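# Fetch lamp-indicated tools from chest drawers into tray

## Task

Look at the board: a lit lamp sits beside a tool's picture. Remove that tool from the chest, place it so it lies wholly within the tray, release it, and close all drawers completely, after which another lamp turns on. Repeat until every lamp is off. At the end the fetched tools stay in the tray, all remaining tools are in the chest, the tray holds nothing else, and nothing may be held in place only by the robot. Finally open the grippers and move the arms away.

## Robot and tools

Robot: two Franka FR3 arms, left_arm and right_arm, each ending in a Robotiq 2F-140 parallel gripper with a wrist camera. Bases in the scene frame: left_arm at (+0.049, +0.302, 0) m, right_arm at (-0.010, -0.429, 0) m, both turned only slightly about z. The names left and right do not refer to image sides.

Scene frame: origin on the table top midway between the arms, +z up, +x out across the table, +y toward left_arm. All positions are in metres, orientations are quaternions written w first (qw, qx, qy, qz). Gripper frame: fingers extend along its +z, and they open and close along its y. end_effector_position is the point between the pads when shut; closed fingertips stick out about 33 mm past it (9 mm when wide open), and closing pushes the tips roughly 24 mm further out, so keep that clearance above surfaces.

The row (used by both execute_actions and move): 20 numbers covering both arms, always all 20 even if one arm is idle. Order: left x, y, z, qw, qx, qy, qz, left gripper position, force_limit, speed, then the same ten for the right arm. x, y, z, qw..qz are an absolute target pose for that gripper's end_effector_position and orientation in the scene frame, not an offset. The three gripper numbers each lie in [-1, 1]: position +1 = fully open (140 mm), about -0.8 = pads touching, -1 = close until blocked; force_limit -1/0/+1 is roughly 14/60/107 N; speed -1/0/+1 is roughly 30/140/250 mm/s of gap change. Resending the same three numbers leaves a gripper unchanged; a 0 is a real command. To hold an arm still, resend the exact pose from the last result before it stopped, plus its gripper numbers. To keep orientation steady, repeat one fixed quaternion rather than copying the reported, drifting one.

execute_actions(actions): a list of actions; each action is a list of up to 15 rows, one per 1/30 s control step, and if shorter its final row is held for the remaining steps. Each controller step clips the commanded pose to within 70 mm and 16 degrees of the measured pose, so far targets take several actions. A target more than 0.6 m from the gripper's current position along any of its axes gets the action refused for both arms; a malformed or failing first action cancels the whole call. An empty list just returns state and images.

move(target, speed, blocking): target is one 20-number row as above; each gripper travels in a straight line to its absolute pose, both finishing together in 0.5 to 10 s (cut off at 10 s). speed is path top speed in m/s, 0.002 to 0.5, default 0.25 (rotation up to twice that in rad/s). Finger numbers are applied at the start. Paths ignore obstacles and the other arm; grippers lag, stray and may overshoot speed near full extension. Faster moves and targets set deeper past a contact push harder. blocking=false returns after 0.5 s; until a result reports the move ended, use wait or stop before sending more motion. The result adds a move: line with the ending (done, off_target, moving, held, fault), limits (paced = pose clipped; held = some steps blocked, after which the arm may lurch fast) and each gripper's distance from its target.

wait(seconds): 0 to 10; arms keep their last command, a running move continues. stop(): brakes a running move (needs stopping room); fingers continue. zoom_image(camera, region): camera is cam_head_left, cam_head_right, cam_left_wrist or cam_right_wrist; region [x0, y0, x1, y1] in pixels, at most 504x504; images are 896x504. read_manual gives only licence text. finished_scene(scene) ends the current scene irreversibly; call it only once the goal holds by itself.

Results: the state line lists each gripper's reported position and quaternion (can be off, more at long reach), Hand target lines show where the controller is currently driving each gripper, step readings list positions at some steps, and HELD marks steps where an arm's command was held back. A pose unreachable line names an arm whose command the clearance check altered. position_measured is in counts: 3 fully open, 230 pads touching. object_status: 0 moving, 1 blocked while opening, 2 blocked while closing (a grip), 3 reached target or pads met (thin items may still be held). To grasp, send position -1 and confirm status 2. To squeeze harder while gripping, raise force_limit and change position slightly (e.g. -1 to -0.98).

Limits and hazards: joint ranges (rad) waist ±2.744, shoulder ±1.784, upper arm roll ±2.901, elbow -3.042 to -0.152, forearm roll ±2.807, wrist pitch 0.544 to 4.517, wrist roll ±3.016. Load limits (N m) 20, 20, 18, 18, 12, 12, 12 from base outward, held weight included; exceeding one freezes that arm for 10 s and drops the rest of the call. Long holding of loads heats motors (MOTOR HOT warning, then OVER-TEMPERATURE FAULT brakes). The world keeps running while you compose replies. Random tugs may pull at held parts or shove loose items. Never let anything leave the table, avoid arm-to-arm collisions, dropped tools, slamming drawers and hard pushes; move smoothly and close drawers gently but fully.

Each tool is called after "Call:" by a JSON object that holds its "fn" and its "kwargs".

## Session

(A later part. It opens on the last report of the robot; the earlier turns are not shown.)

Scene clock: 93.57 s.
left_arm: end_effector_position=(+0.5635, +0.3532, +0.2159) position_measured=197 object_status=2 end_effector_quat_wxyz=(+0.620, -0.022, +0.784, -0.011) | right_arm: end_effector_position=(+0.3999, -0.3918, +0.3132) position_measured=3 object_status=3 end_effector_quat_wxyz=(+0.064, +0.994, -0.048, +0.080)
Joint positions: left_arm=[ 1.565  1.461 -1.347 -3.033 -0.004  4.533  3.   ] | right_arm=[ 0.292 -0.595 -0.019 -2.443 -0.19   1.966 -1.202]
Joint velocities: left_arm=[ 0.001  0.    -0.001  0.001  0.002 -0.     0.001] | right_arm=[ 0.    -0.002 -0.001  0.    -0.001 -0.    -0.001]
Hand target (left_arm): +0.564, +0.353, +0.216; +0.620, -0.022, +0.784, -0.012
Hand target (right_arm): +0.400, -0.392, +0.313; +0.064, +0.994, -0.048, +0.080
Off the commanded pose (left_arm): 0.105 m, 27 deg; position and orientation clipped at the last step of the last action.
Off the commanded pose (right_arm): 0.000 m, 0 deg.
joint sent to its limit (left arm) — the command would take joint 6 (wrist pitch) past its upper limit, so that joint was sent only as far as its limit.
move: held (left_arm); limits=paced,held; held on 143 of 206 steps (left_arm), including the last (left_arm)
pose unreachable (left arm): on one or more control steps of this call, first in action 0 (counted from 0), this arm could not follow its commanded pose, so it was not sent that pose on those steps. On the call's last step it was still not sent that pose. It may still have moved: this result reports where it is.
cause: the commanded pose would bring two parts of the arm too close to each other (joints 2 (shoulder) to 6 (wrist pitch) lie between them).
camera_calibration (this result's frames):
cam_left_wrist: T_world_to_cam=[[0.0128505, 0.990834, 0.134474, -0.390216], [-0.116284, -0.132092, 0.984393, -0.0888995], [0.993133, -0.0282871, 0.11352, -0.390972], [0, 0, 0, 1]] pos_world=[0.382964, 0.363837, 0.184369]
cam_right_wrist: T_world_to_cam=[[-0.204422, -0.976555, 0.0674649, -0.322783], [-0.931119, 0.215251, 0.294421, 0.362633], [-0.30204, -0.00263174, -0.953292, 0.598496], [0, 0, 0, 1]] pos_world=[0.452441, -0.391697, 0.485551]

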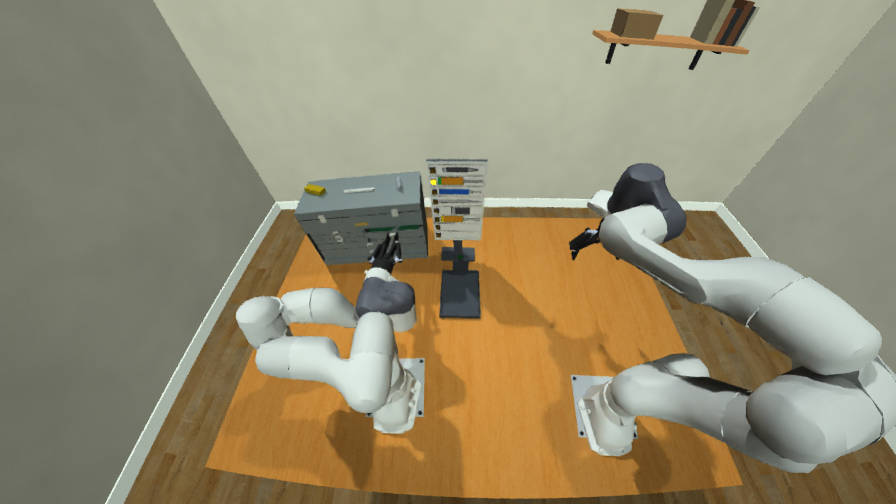

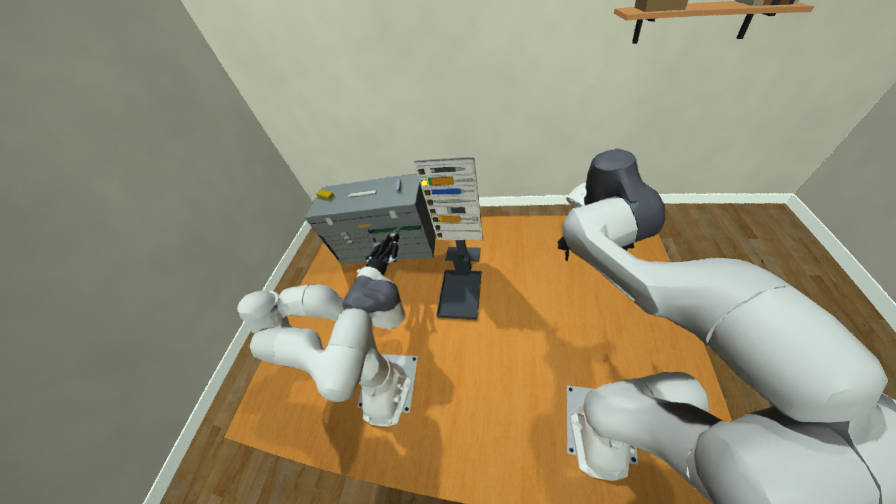

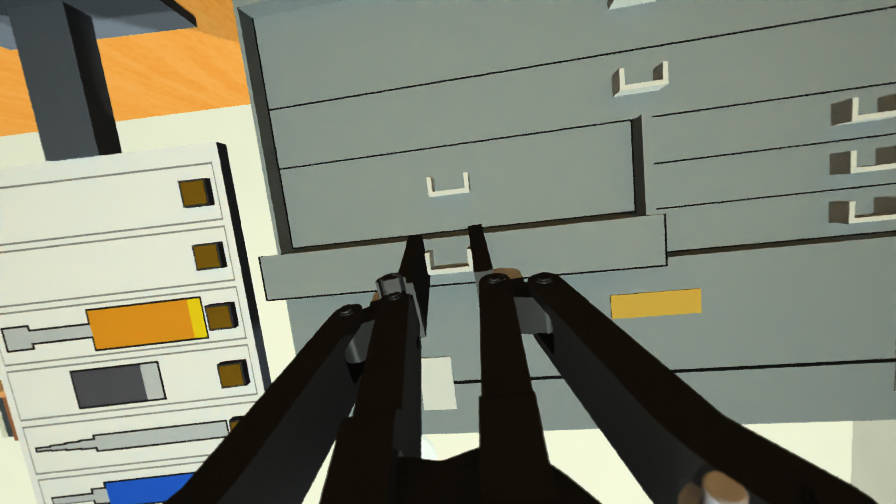

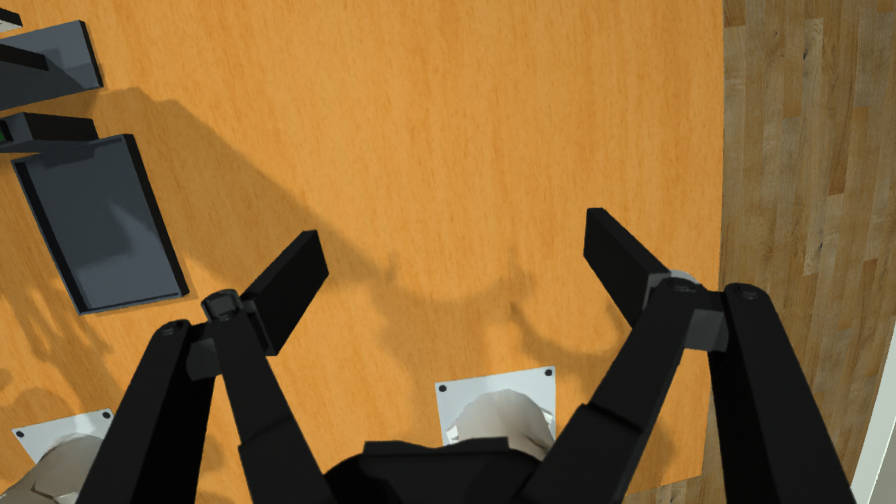

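Call:
{"fn": "move", "kwargs": {"target": [0.5635,0.353,0.216,0.62,-0.022,0.784,-0.011,0,1,0, 0.40,-0.392,0.313,0.064,0.994,-0.048,0.080,1,0,0]}}

Call:
{"fn": "move", "kwargs": {"target": [0.53,0.45,0.33,0.423,-0.036,0.906,0.017,0,1,0, 0.40,-0.392,0.313,0.064,0.994,-0.048,0.080,1,0,0], "speed": 0.1}}

Call:
{"fn": "move", "kwargs": {"target": [0.54,0.351,0.275,0.423,-0.036,0.906,0.017,0,1,0, 0.40,-0.392,0.313,0.064,0.994,-0.048,0.080,1,0,0], "speed": 0.1}}

Call:
{"fn": "move", "kwargs": {"target": [0.576,0.351,0.24,0.423,-0.036,0.906,0.017,0,1,0, 0.40,-0.392,0.313,0.064,0.994,-0.048,0.080,1,0,0], "speed": 0.04}}

Call:
{"fn": "move", "kwargs": {"target": [0.576,0.351,0.24,0.423,-0.036,0.906,0.017,-1,1,0, 0.40,-0.392,0.313,0.064,0.994,-0.048,0.080,1,0,0]}}

Scene clock: 94.60 s.
left_arm: end_effector_position=(+0.5635, +0.3531, +0.2159) position_measured=129 object_status=3 end_effector_quat_wxyz=(+0.620, -0.022, +0.784, -0.011) | right_arm: end_effector_position=(+0.3999, -0.3918, +0.3132) position_measured=3 object_status=3 end_effector_quat_wxyz=(+0.064, +0.994, -0.048, +0.080)
Joint positions: left_arm=[ 1.565  1.461 -1.347 -3.033 -0.004  4.533  3.   ] | right_arm=[ 0.292 -0.595 -0.019 -2.443 -0.19   1.966 -1.202]
Joint velocities: left_arm=[0.001 0.001 0.002 0.    0.    0.001 0.   ] | right_arm=[ 0.001  0.    -0.    -0.    -0.     0.     0.001]
Hand target (left_arm): +0.564, +0.353, +0.216; +0.620, -0.022, +0.784, -0.011
Hand target (right_arm): +0.400, -0.392, +0.313; +0.064, +0.994, -0.048, +0.080
Off the commanded pose (left_arm): 0.000 m, 0 deg.
Off the commanded pose (right_arm): 0.000 m, 0 deg.
joint sent to its limit (left arm) — the command would take joint 6 (wrist pitch) past its upper limit, so that joint was sent only as far as its limit.
move: done
camera_calibration (this result's frames):
cam_left_wrist: T_world_to_cam=[[0.0130223, 0.990838, 0.134424, -0.390233], [-0.11619, -0.132026, 0.984413, -0.0889427], [0.993142, -0.0284381, 0.113406, -0.390868], [0, 0, 0, 1]] pos_world=[0.382935, 0.3638, 0.18434]
cam_right_wrist: T_world_to_cam=[[-0.204422, -0.976555, 0.0674648, -0.322783], [-0.931119, 0.215251, 0.294421, 0.362633], [-0.30204, -0.00263175, -0.953292, 0.598496], [0, 0, 0, 1]] pos_world=[0.452441, -0.391697, 0.485551]

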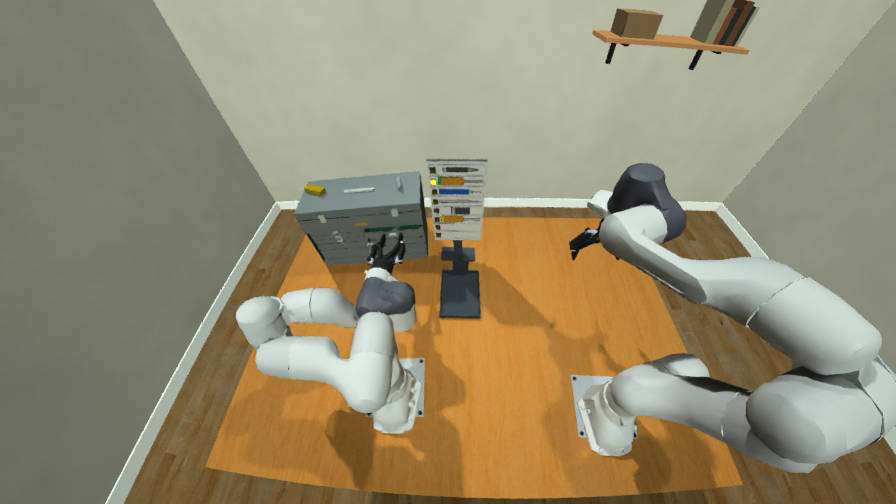

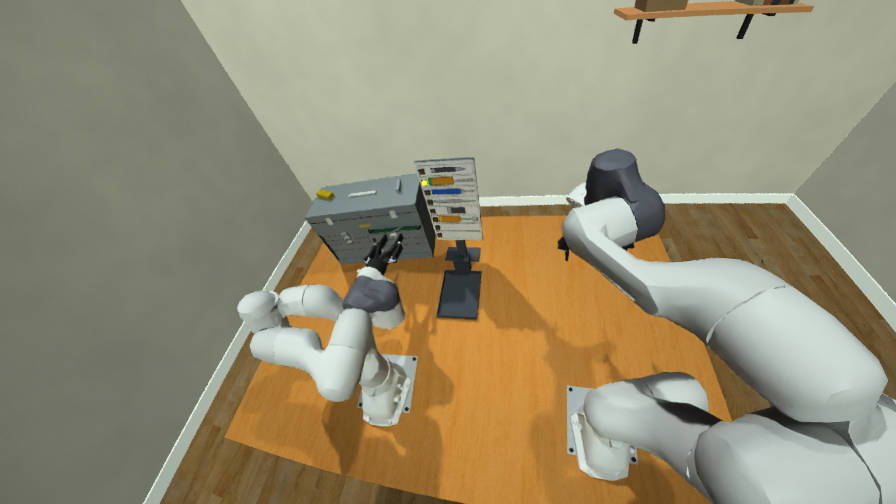

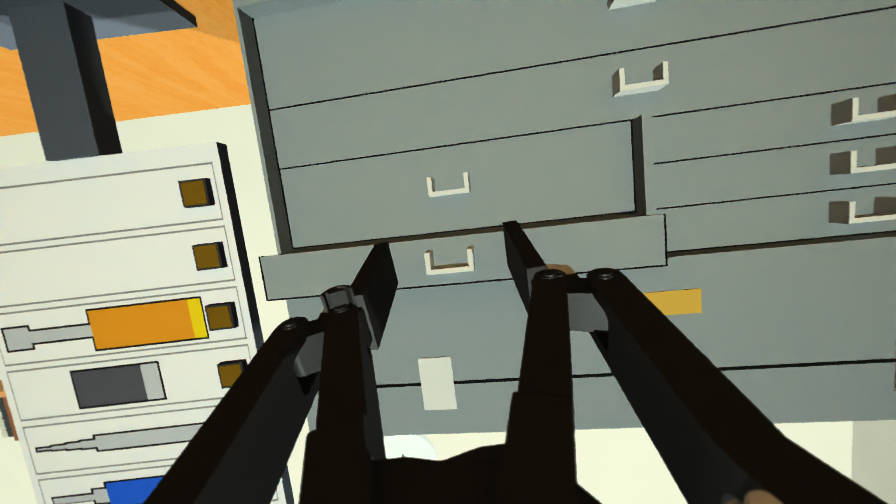

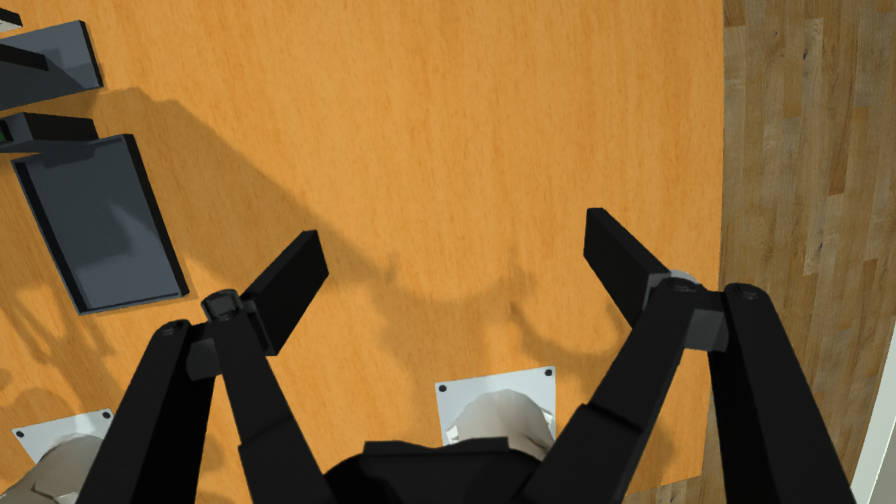

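Scene clock: 97.20 s.
left_arm: end_effector_position=(+0.5633, +0.3564, +0.2214) position_measured=129 object_status=3 end_effector_quat_wxyz=(+0.619, -0.021, +0.785, -0.008) | right_arm: end_effector_position=(+0.3999, -0.3918, +0.3132) position_measured=3 object_status=3 end_effector_quat_wxyz=(+0.064, +0.994, -0.048, +0.080)
Joint positions: left_arm=[ 1.577  1.449 -1.376 -3.037 -0.033  4.528  2.999] | right_arm=[ 0.292 -0.595 -0.019 -2.443 -0.19   1.966 -1.202]
Joint velocities: left_arm=[ 0.     0.    -0.     0.     0.    -0.001 -0.   ] | right_arm=[-0.    -0.001 -0.001  0.     0.001  0.001  0.001]
Hand target (left_arm): +0.563, +0.355, +0.221; +0.619, -0.021, +0.785, -0.009
Hand target (right_arm): +0.400, -0.392, +0.313; +0.064, +0.994, -0.048, +0.080
Off the commanded pose (left_arm): 0.147 m, 27 deg; position and orientation clipped at the last step of the last action.
Off the commanded pose (right_arm): 0.000 m, 0 deg.
move: held (left_arm); limits=paced,held; held on 74 of 78 steps (left_arm), including the last (left_arm)
pose unreachable (left arm): on one or more control steps of this call, first in action 0 (counted from 0), this arm could not follow its commanded pose, so it was not sent that pose on those steps. On the call's last step it was still not sent that pose. It may still have moved: this result reports where it is.
cause: the commanded pose would bring two parts of the arm too close to each other (joints 2 (shoulder) to 6 (wrist pitch) lie between them).
camera_calibration (this result's frames):
cam_left_wrist: T_world_to_cam=[[0.0095487, 0.989952, 0.141079, -0.39347], [-0.114195, -0.139082, 0.983674, -0.0923991], [0.993412, -0.0255033, 0.11172, -0.392041], [0, 0, 0, 1]] pos_world=[0.382664, 0.366668, 0.1902]
cam_right_wrist: T_world_to_cam=[[-0.204422, -0.976555, 0.0674649, -0.322783], [-0.931119, 0.215251, 0.294421, 0.362633], [-0.30204, -0.0026318, -0.953292, 0.598496], [0, 0, 0, 1]] pos_world=[0.452441, -0.391697, 0.485551]

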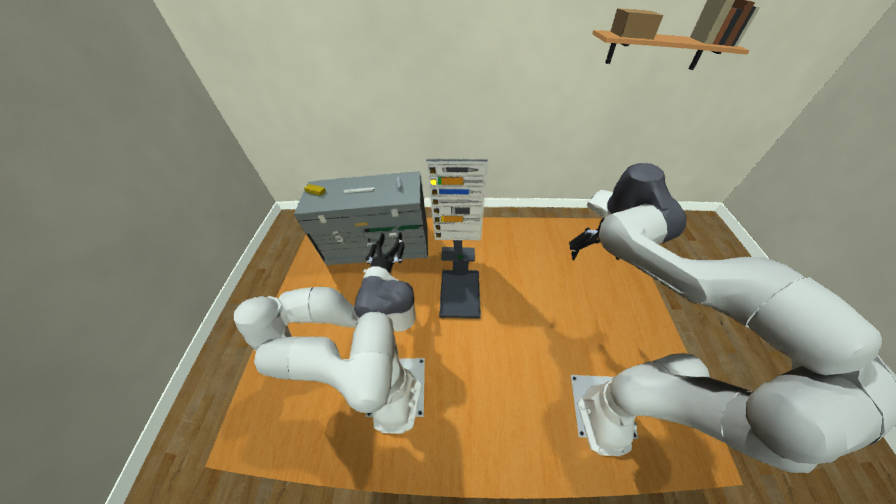

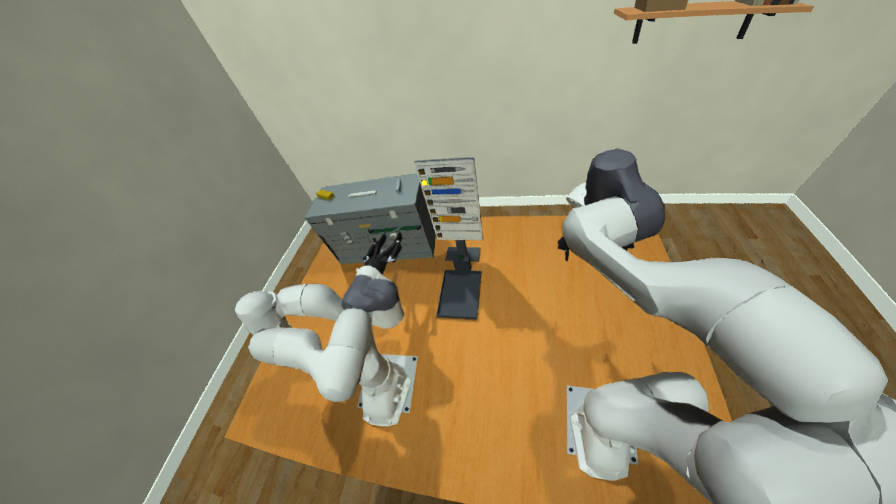

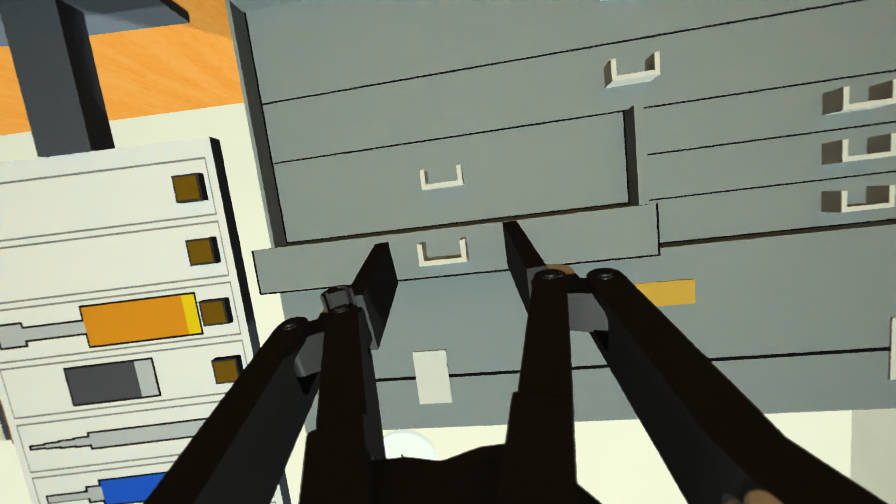

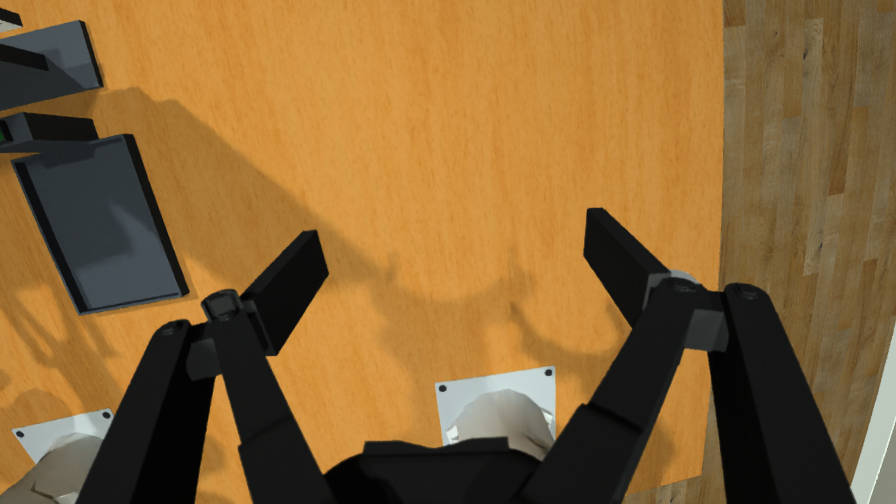

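Scene clock: 99.80 s.
left_arm: end_effector_position=(+0.5634, +0.3564, +0.2217) position_measured=129 object_status=3 end_effector_quat_wxyz=(+0.619, -0.021, +0.785, -0.008) | right_arm: end_effector_position=(+0.3999, -0.3918, +0.3132) position_measured=3 object_status=3 end_effector_quat_wxyz=(+0.064, +0.994, -0.048, +0.080)
Joint positions: left_arm=[ 1.577  1.449 -1.378 -3.037 -0.036  4.528  2.999] | right_arm=[ 0.292 -0.595 -0.019 -2.443 -0.19   1.966 -1.202]
Joint velocities: left_arm=[-0.     0.001 -0.001  0.001  0.    -0.001  0.001] | right_arm=[-0.    -0.001  0.001  0.     0.     0.    -0.001]
Hand target (left_arm): +0.563, +0.356, +0.222; +0.619, -0.021, +0.785, -0.008
Hand target (right_arm): +0.400, -0.392, +0.313; +0.064, +0.994, -0.048, +0.080
Off the commanded pose (left_arm): 0.058 m, 27 deg; orientation clipped at the last step of the last action.
Off the commanded pose (right_arm): 0.000 m, 0 deg.
move: held (left_arm); limits=paced,held; held on 75 of 78 steps (left_arm), including the last (left_arm)
pose unreachable (left arm): on one or more control steps of this call, first in action 0 (counted from 0), this arm could not follow its commanded pose, so it was not sent that pose on those steps. On the call's last step it was still not sent that pose. It may still have moved: this result reports where it is.
cause: the commanded pose would bring two parts of the arm too close to each other (joints 2 (shoulder) to 6 (wrist pitch) lie between them).
camera_calibration (this result's frames):
cam_left_wrist: T_world_to_cam=[[0.0095029, 0.98997, 0.140955, -0.393449], [-0.113896, -0.138972, 0.983725, -0.0929373], [0.993447, -0.0254025, 0.111433, -0.392132], [0, 0, 0, 1]] pos_world=[0.382716, 0.366627, 0.19058]
cam_right_wrist: T_world_to_cam=[[-0.204422, -0.976555, 0.0674648, -0.322783], [-0.931119, 0.215251, 0.294421, 0.362633], [-0.30204, -0.00263167, -0.953292, 0.598496], [0, 0, 0, 1]] pos_world=[0.452441, -0.391697, 0.485551]

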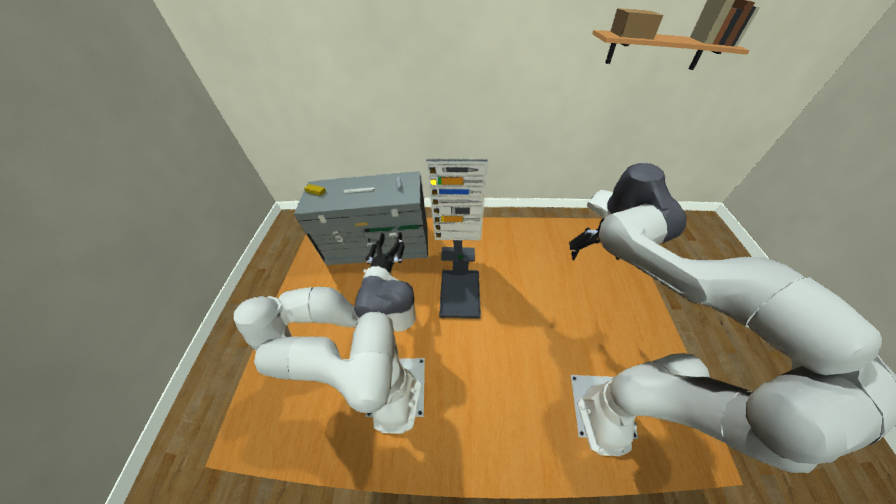

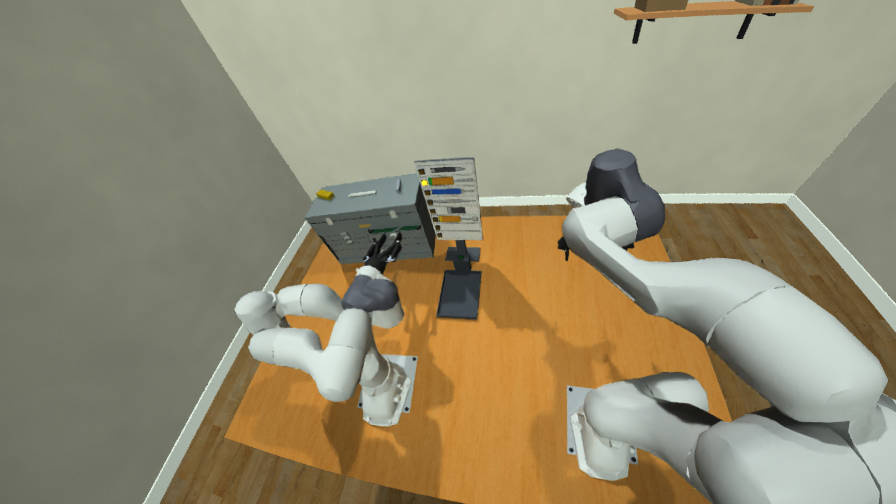

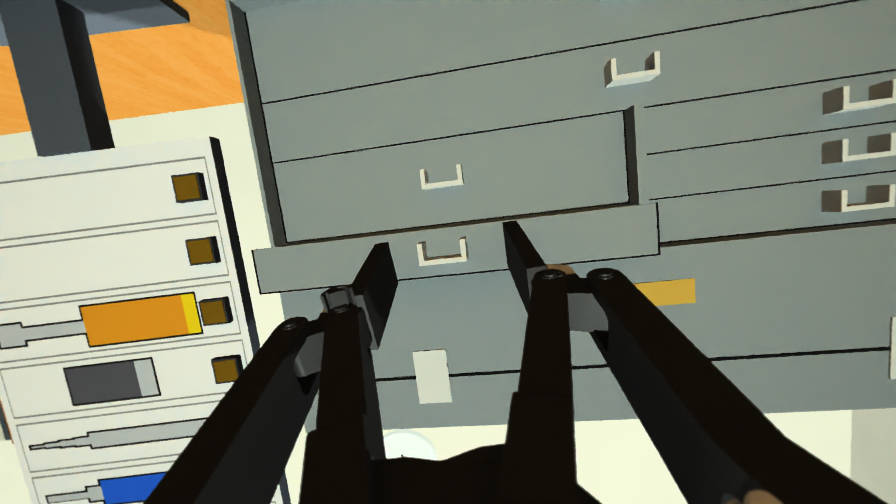

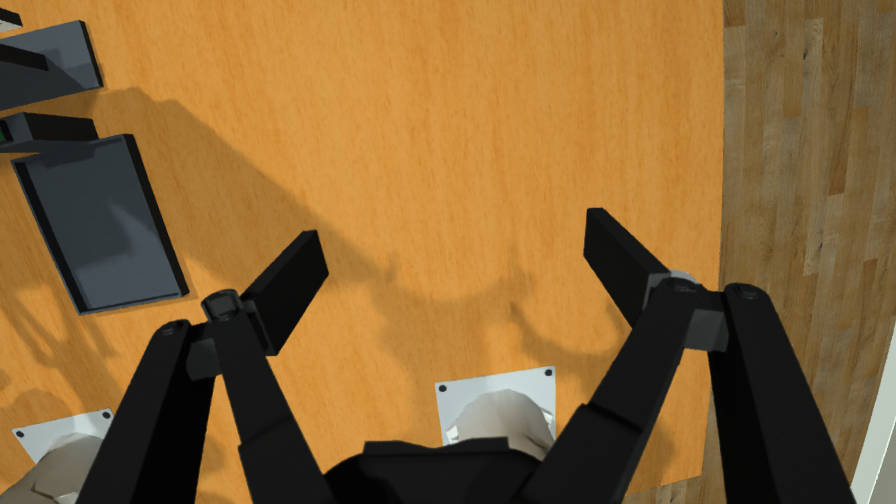

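Scene clock: 105.93 s.
left_arm: end_effector_position=(+0.5762, +0.3560, +0.2407) position_measured=129 object_status=3 end_effector_quat_wxyz=(+0.425, -0.037, +0.904, +0.028) | right_arm: end_effector_position=(+0.3999, -0.3918, +0.3132) position_measured=3 object_status=3 end_effector_quat_wxyz=(+0.064, +0.994, -0.048, +0.080)
Joint positions: left_arm=[ 1.626  0.87  -2.031 -2.747 -1.224  4.109  3.004] | right_arm=[ 0.292 -0.595 -0.019 -2.443 -0.19   1.966 -1.202]
Joint velocities: left_arm=[ 0.046 -0.049 -0.03   0.013 -0.036 -0.071  0.001] | right_arm=[-0.    -0.001 -0.     0.     0.001  0.001  0.   ]
Hand target (left_arm): +0.576, +0.352, +0.239; +0.422, -0.034, +0.906, +0.022
Hand target (right_arm): +0.400, -0.392, +0.313; +0.064, +0.994, -0.048, +0.080
Off the commanded pose (left_arm): 0.005 m, 1 deg.
Off the commanded pose (right_arm): 0.000 m, 0 deg.
joint sent to its limit (left arm) — the command would take joint 7 (wrist roll) past its upper limit, so that joint was sent only as far as its limit.
move: off_target (left_arm)
camera_calibration (this result's frames):
cam_left_wrist: T_world_to_cam=[[0.0183854, 0.986155, 0.164803, -0.405405], [0.341106, -0.161129, 0.926113, -0.350632], [0.939845, 0.0391885, -0.339346, -0.290619], [0, 0, 0, 1]] pos_world=[0.400193, 0.354685, 0.292916]
cam_right_wrist: T_world_to_cam=[[-0.204422, -0.976555, 0.0674648, -0.322783], [-0.931119, 0.215251, 0.294421, 0.362633], [-0.30204, -0.00263176, -0.953292, 0.598496], [0, 0, 0, 1]] pos_world=[0.452441, -0.391697, 0.485551]

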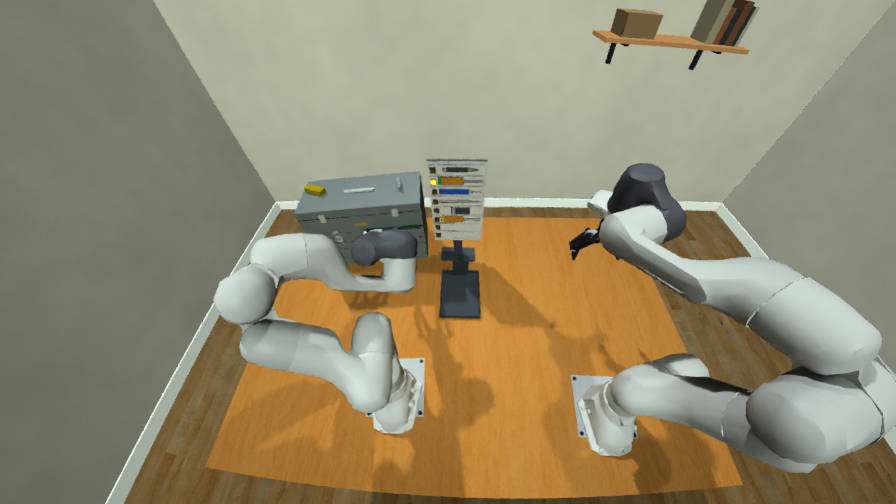

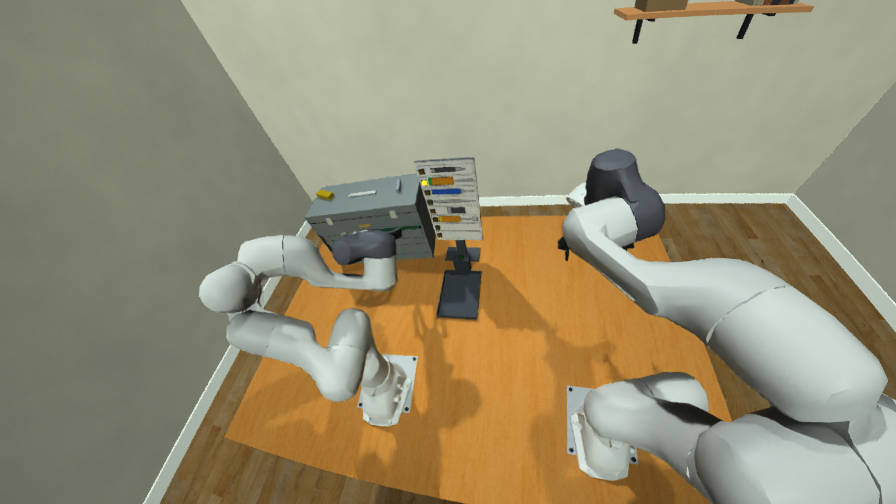

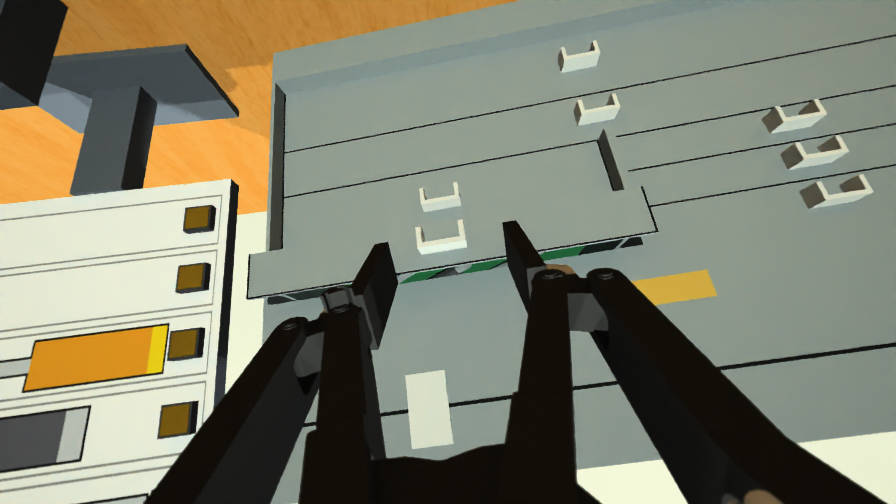

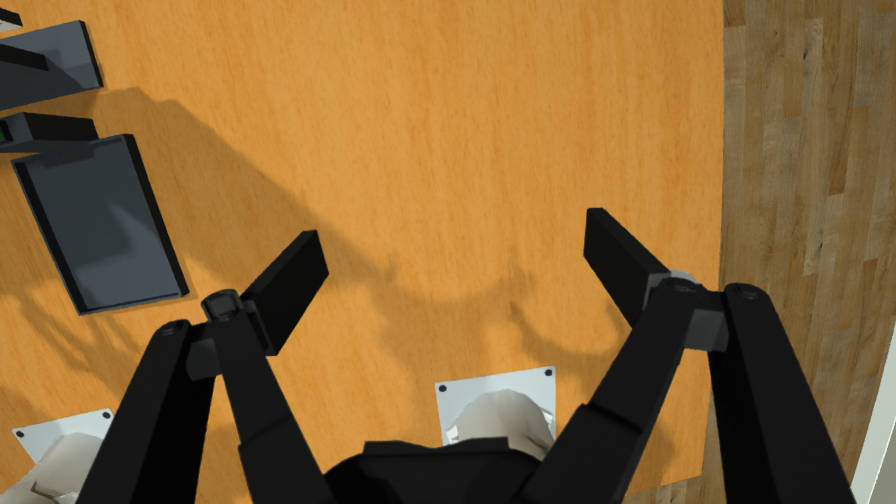

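Scene clock: 106.63 s.
left_arm: end_effector_position=(+0.5764, +0.3541, +0.2413) position_measured=203 object_status=2 end_effector_quat_wxyz=(+0.425, -0.038, +0.904, +0.021) | right_arm: end_effector_position=(+0.3999, -0.3918, +0.3132) position_measured=3 object_status=3 end_effector_quat_wxyz=(+0.064, +0.994, -0.048, +0.080)
Joint positions: left_arm=[ 1.638  0.871 -2.04  -2.746 -1.232  4.091  3.005] | right_arm=[ 0.292 -0.595 -0.019 -2.443 -0.19   1.966 -1.202]
Joint velocities: left_arm=[ 0.007 -0.007 -0.005 -0.    -0.005 -0.011  0.003] | right_arm=[-0.    -0.001  0.     0.001 -0.001 -0.001 -0.001]
Hand target (left_arm): +0.576, +0.351, +0.240; +0.423, -0.036, +0.905, +0.017
Hand target (right_arm): +0.400, -0.392, +0.313; +0.064, +0.994, -0.048, +0.080
Off the commanded pose (left_arm): 0.003 m, 1 deg.
Off the commanded pose (right_arm): 0.000 m, 0 deg.
joint sent to its limit (left arm) — the command would take joint 7 (wrist roll) past its upper limit, so that joint was sent only as far as its limit.
move: done
camera_calibration (this result's frames):
cam_left_wrist: T_world_to_cam=[[0.0228075, 0.988351, 0.150472, -0.403411], [0.34022, -0.149201, 0.928434, -0.35582], [0.940069, 0.0300181, -0.339659, -0.287353], [0, 0, 0, 1]] pos_world=[0.400389, 0.354249, 0.293455]
cam_right_wrist: T_world_to_cam=[[-0.204422, -0.976555, 0.0674649, -0.322783], [-0.931119, 0.21525, 0.294421, 0.362633], [-0.30204, -0.00263185, -0.953292, 0.598496], [0, 0, 0, 1]] pos_world=[0.452441, -0.391697, 0.485551]

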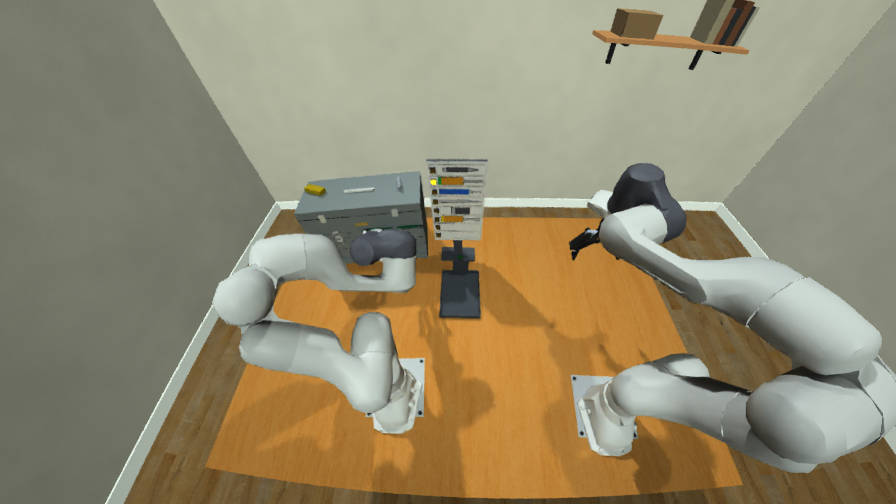

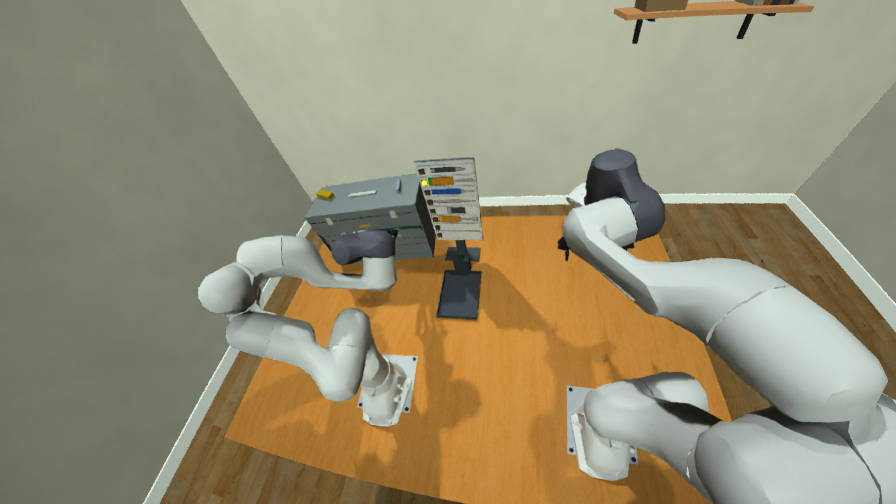

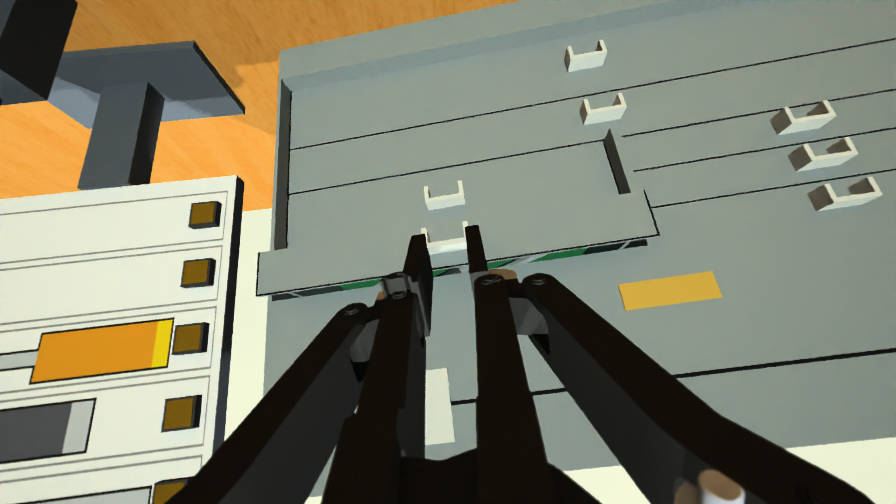

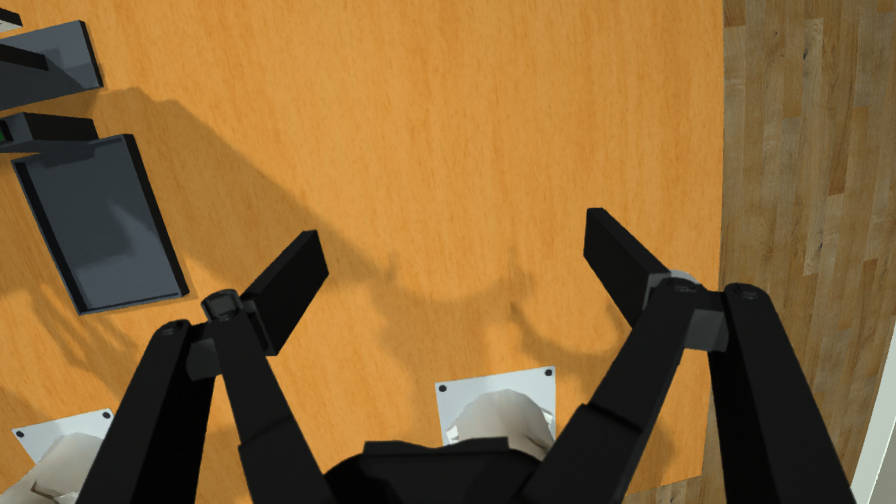

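Call:
{"fn": "move", "kwargs": {"target": [0.45,0.34,0.243,0.423,-0.036,0.906,0.017,-1,1,0, 0.40,-0.392,0.313,0.064,0.994,-0.048,0.080,1,0,0], "speed": 0.05}}

Call:
{"fn": "zoom_image", "kwargs": {"camera": "cam_head_right", "region": [280, 170, 480, 300]}}

Scene clock: 109.53 s.
left_arm: end_effector_position=(+0.5004, +0.3477, +0.2408) position_measured=203 object_status=2 end_effector_quat_wxyz=(+0.423, -0.038, +0.905, +0.019) | right_arm: end_effector_position=(+0.3999, -0.3918, +0.3132) position_measured=3 object_status=3 end_effector_quat_wxyz=(+0.064, +0.994, -0.048, +0.080)
Joint positions: left_arm=[ 1.779  1.02  -2.252 -2.952 -1.341  4.187  3.006] | right_arm=[ 0.292 -0.595 -0.019 -2.443 -0.19   1.966 -1.202]
Joint velocities: left_arm=[-0.001 -0.    -0.001 -0.001 -0.     0.    -0.   ] | right_arm=[ 0.001 -0.001 -0.     0.    -0.001 -0.001  0.   ]
Hand target (left_arm): +0.501, +0.348, +0.241; +0.423, -0.038, +0.905, +0.019
Hand target (right_arm): +0.400, -0.392, +0.313; +0.064, +0.994, -0.048, +0.080
Off the commanded pose (left_arm): 0.051 m, 0 deg.
Off the commanded pose (right_arm): 0.000 m, 0 deg.
move: held (left_arm); limits=held; held on 34 of 83 steps (left_arm), including the last (left_arm)
pose unreachable (left arm): on one or more control steps of this call, first in action 0 (counted from 0), this arm could not follow its commanded pose, so it was not sent that pose on those steps. On the call's last step it was still not sent that pose. It may still have moved: this result reports where it is.
cause: the commanded pose would bring two parts of the arm too close to each other (joints 2 (shoulder) to 5 (forearm roll) lie between them).
camera_calibration (this result's frames):
cam_left_wrist: T_world_to_cam=[[0.0256083, 0.98881, 0.146969, -0.395994], [0.343373, -0.146773, 0.92766, -0.332655], [0.93885, 0.0267094, -0.34329, -0.213224], [0, 0, 0, 1]] pos_world=[0.324551, 0.348433, 0.293591]
cam_right_wrist: T_world_to_cam=[[-0.204422, -0.976555, 0.0674649, -0.322783], [-0.931119, 0.215251, 0.294421, 0.362633], [-0.30204, -0.00263182, -0.953292, 0.598496], [0, 0, 0, 1]] pos_world=[0.452441, -0.391697, 0.485551]

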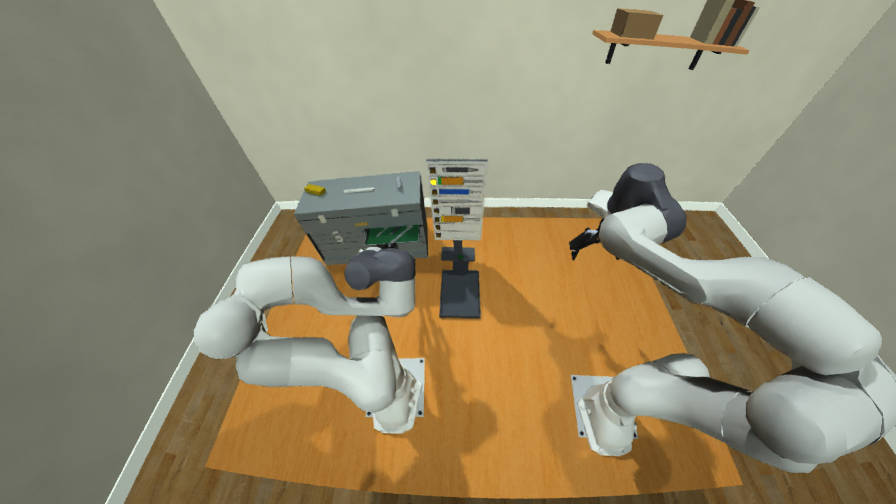

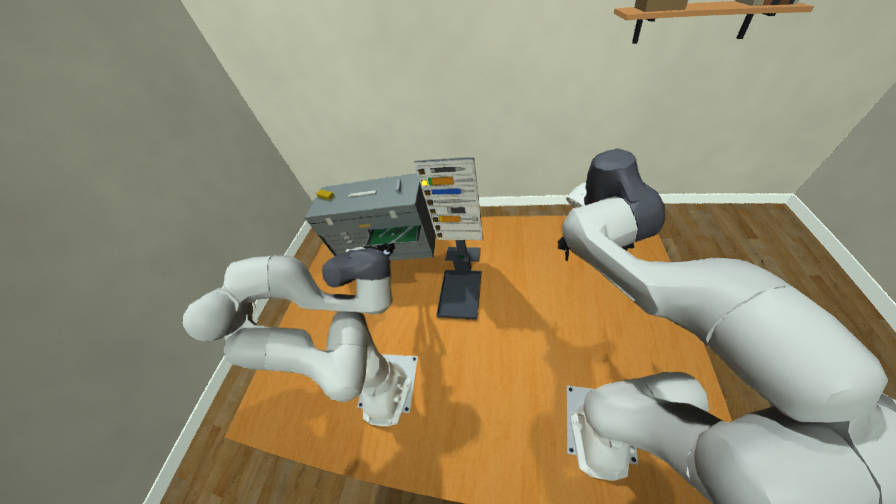

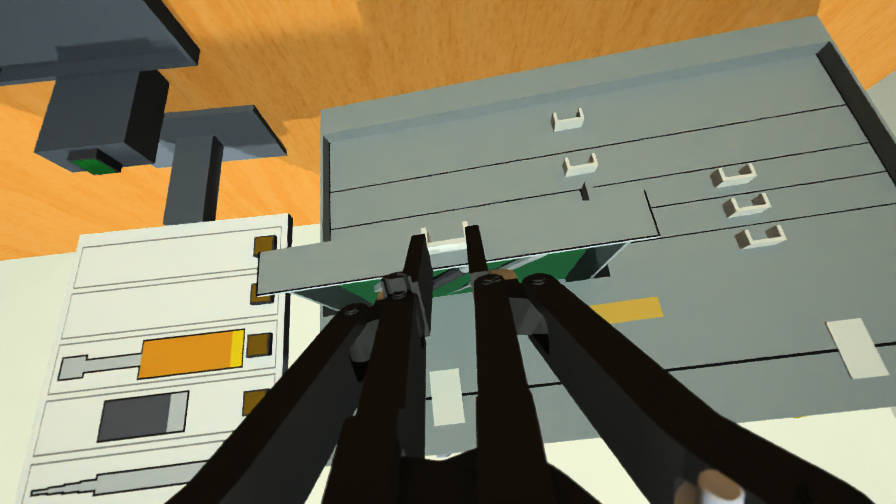

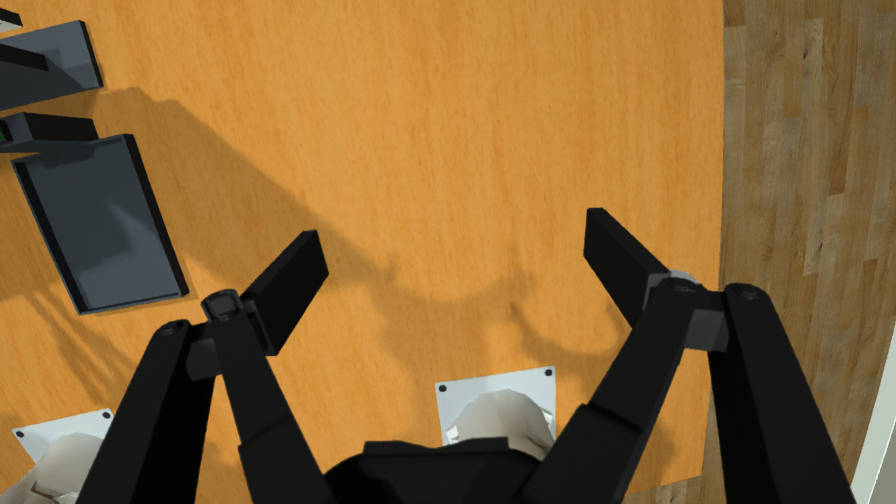

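Region (280, 170, 480, 300) of cam_head_right's 896x504 image, scaled by 2.520, with more detail than that image has; it fills the top 328 rows of this view, and the rest is white.

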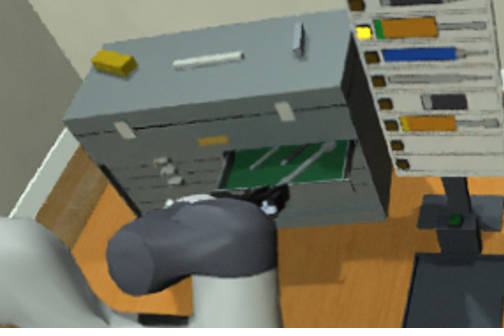

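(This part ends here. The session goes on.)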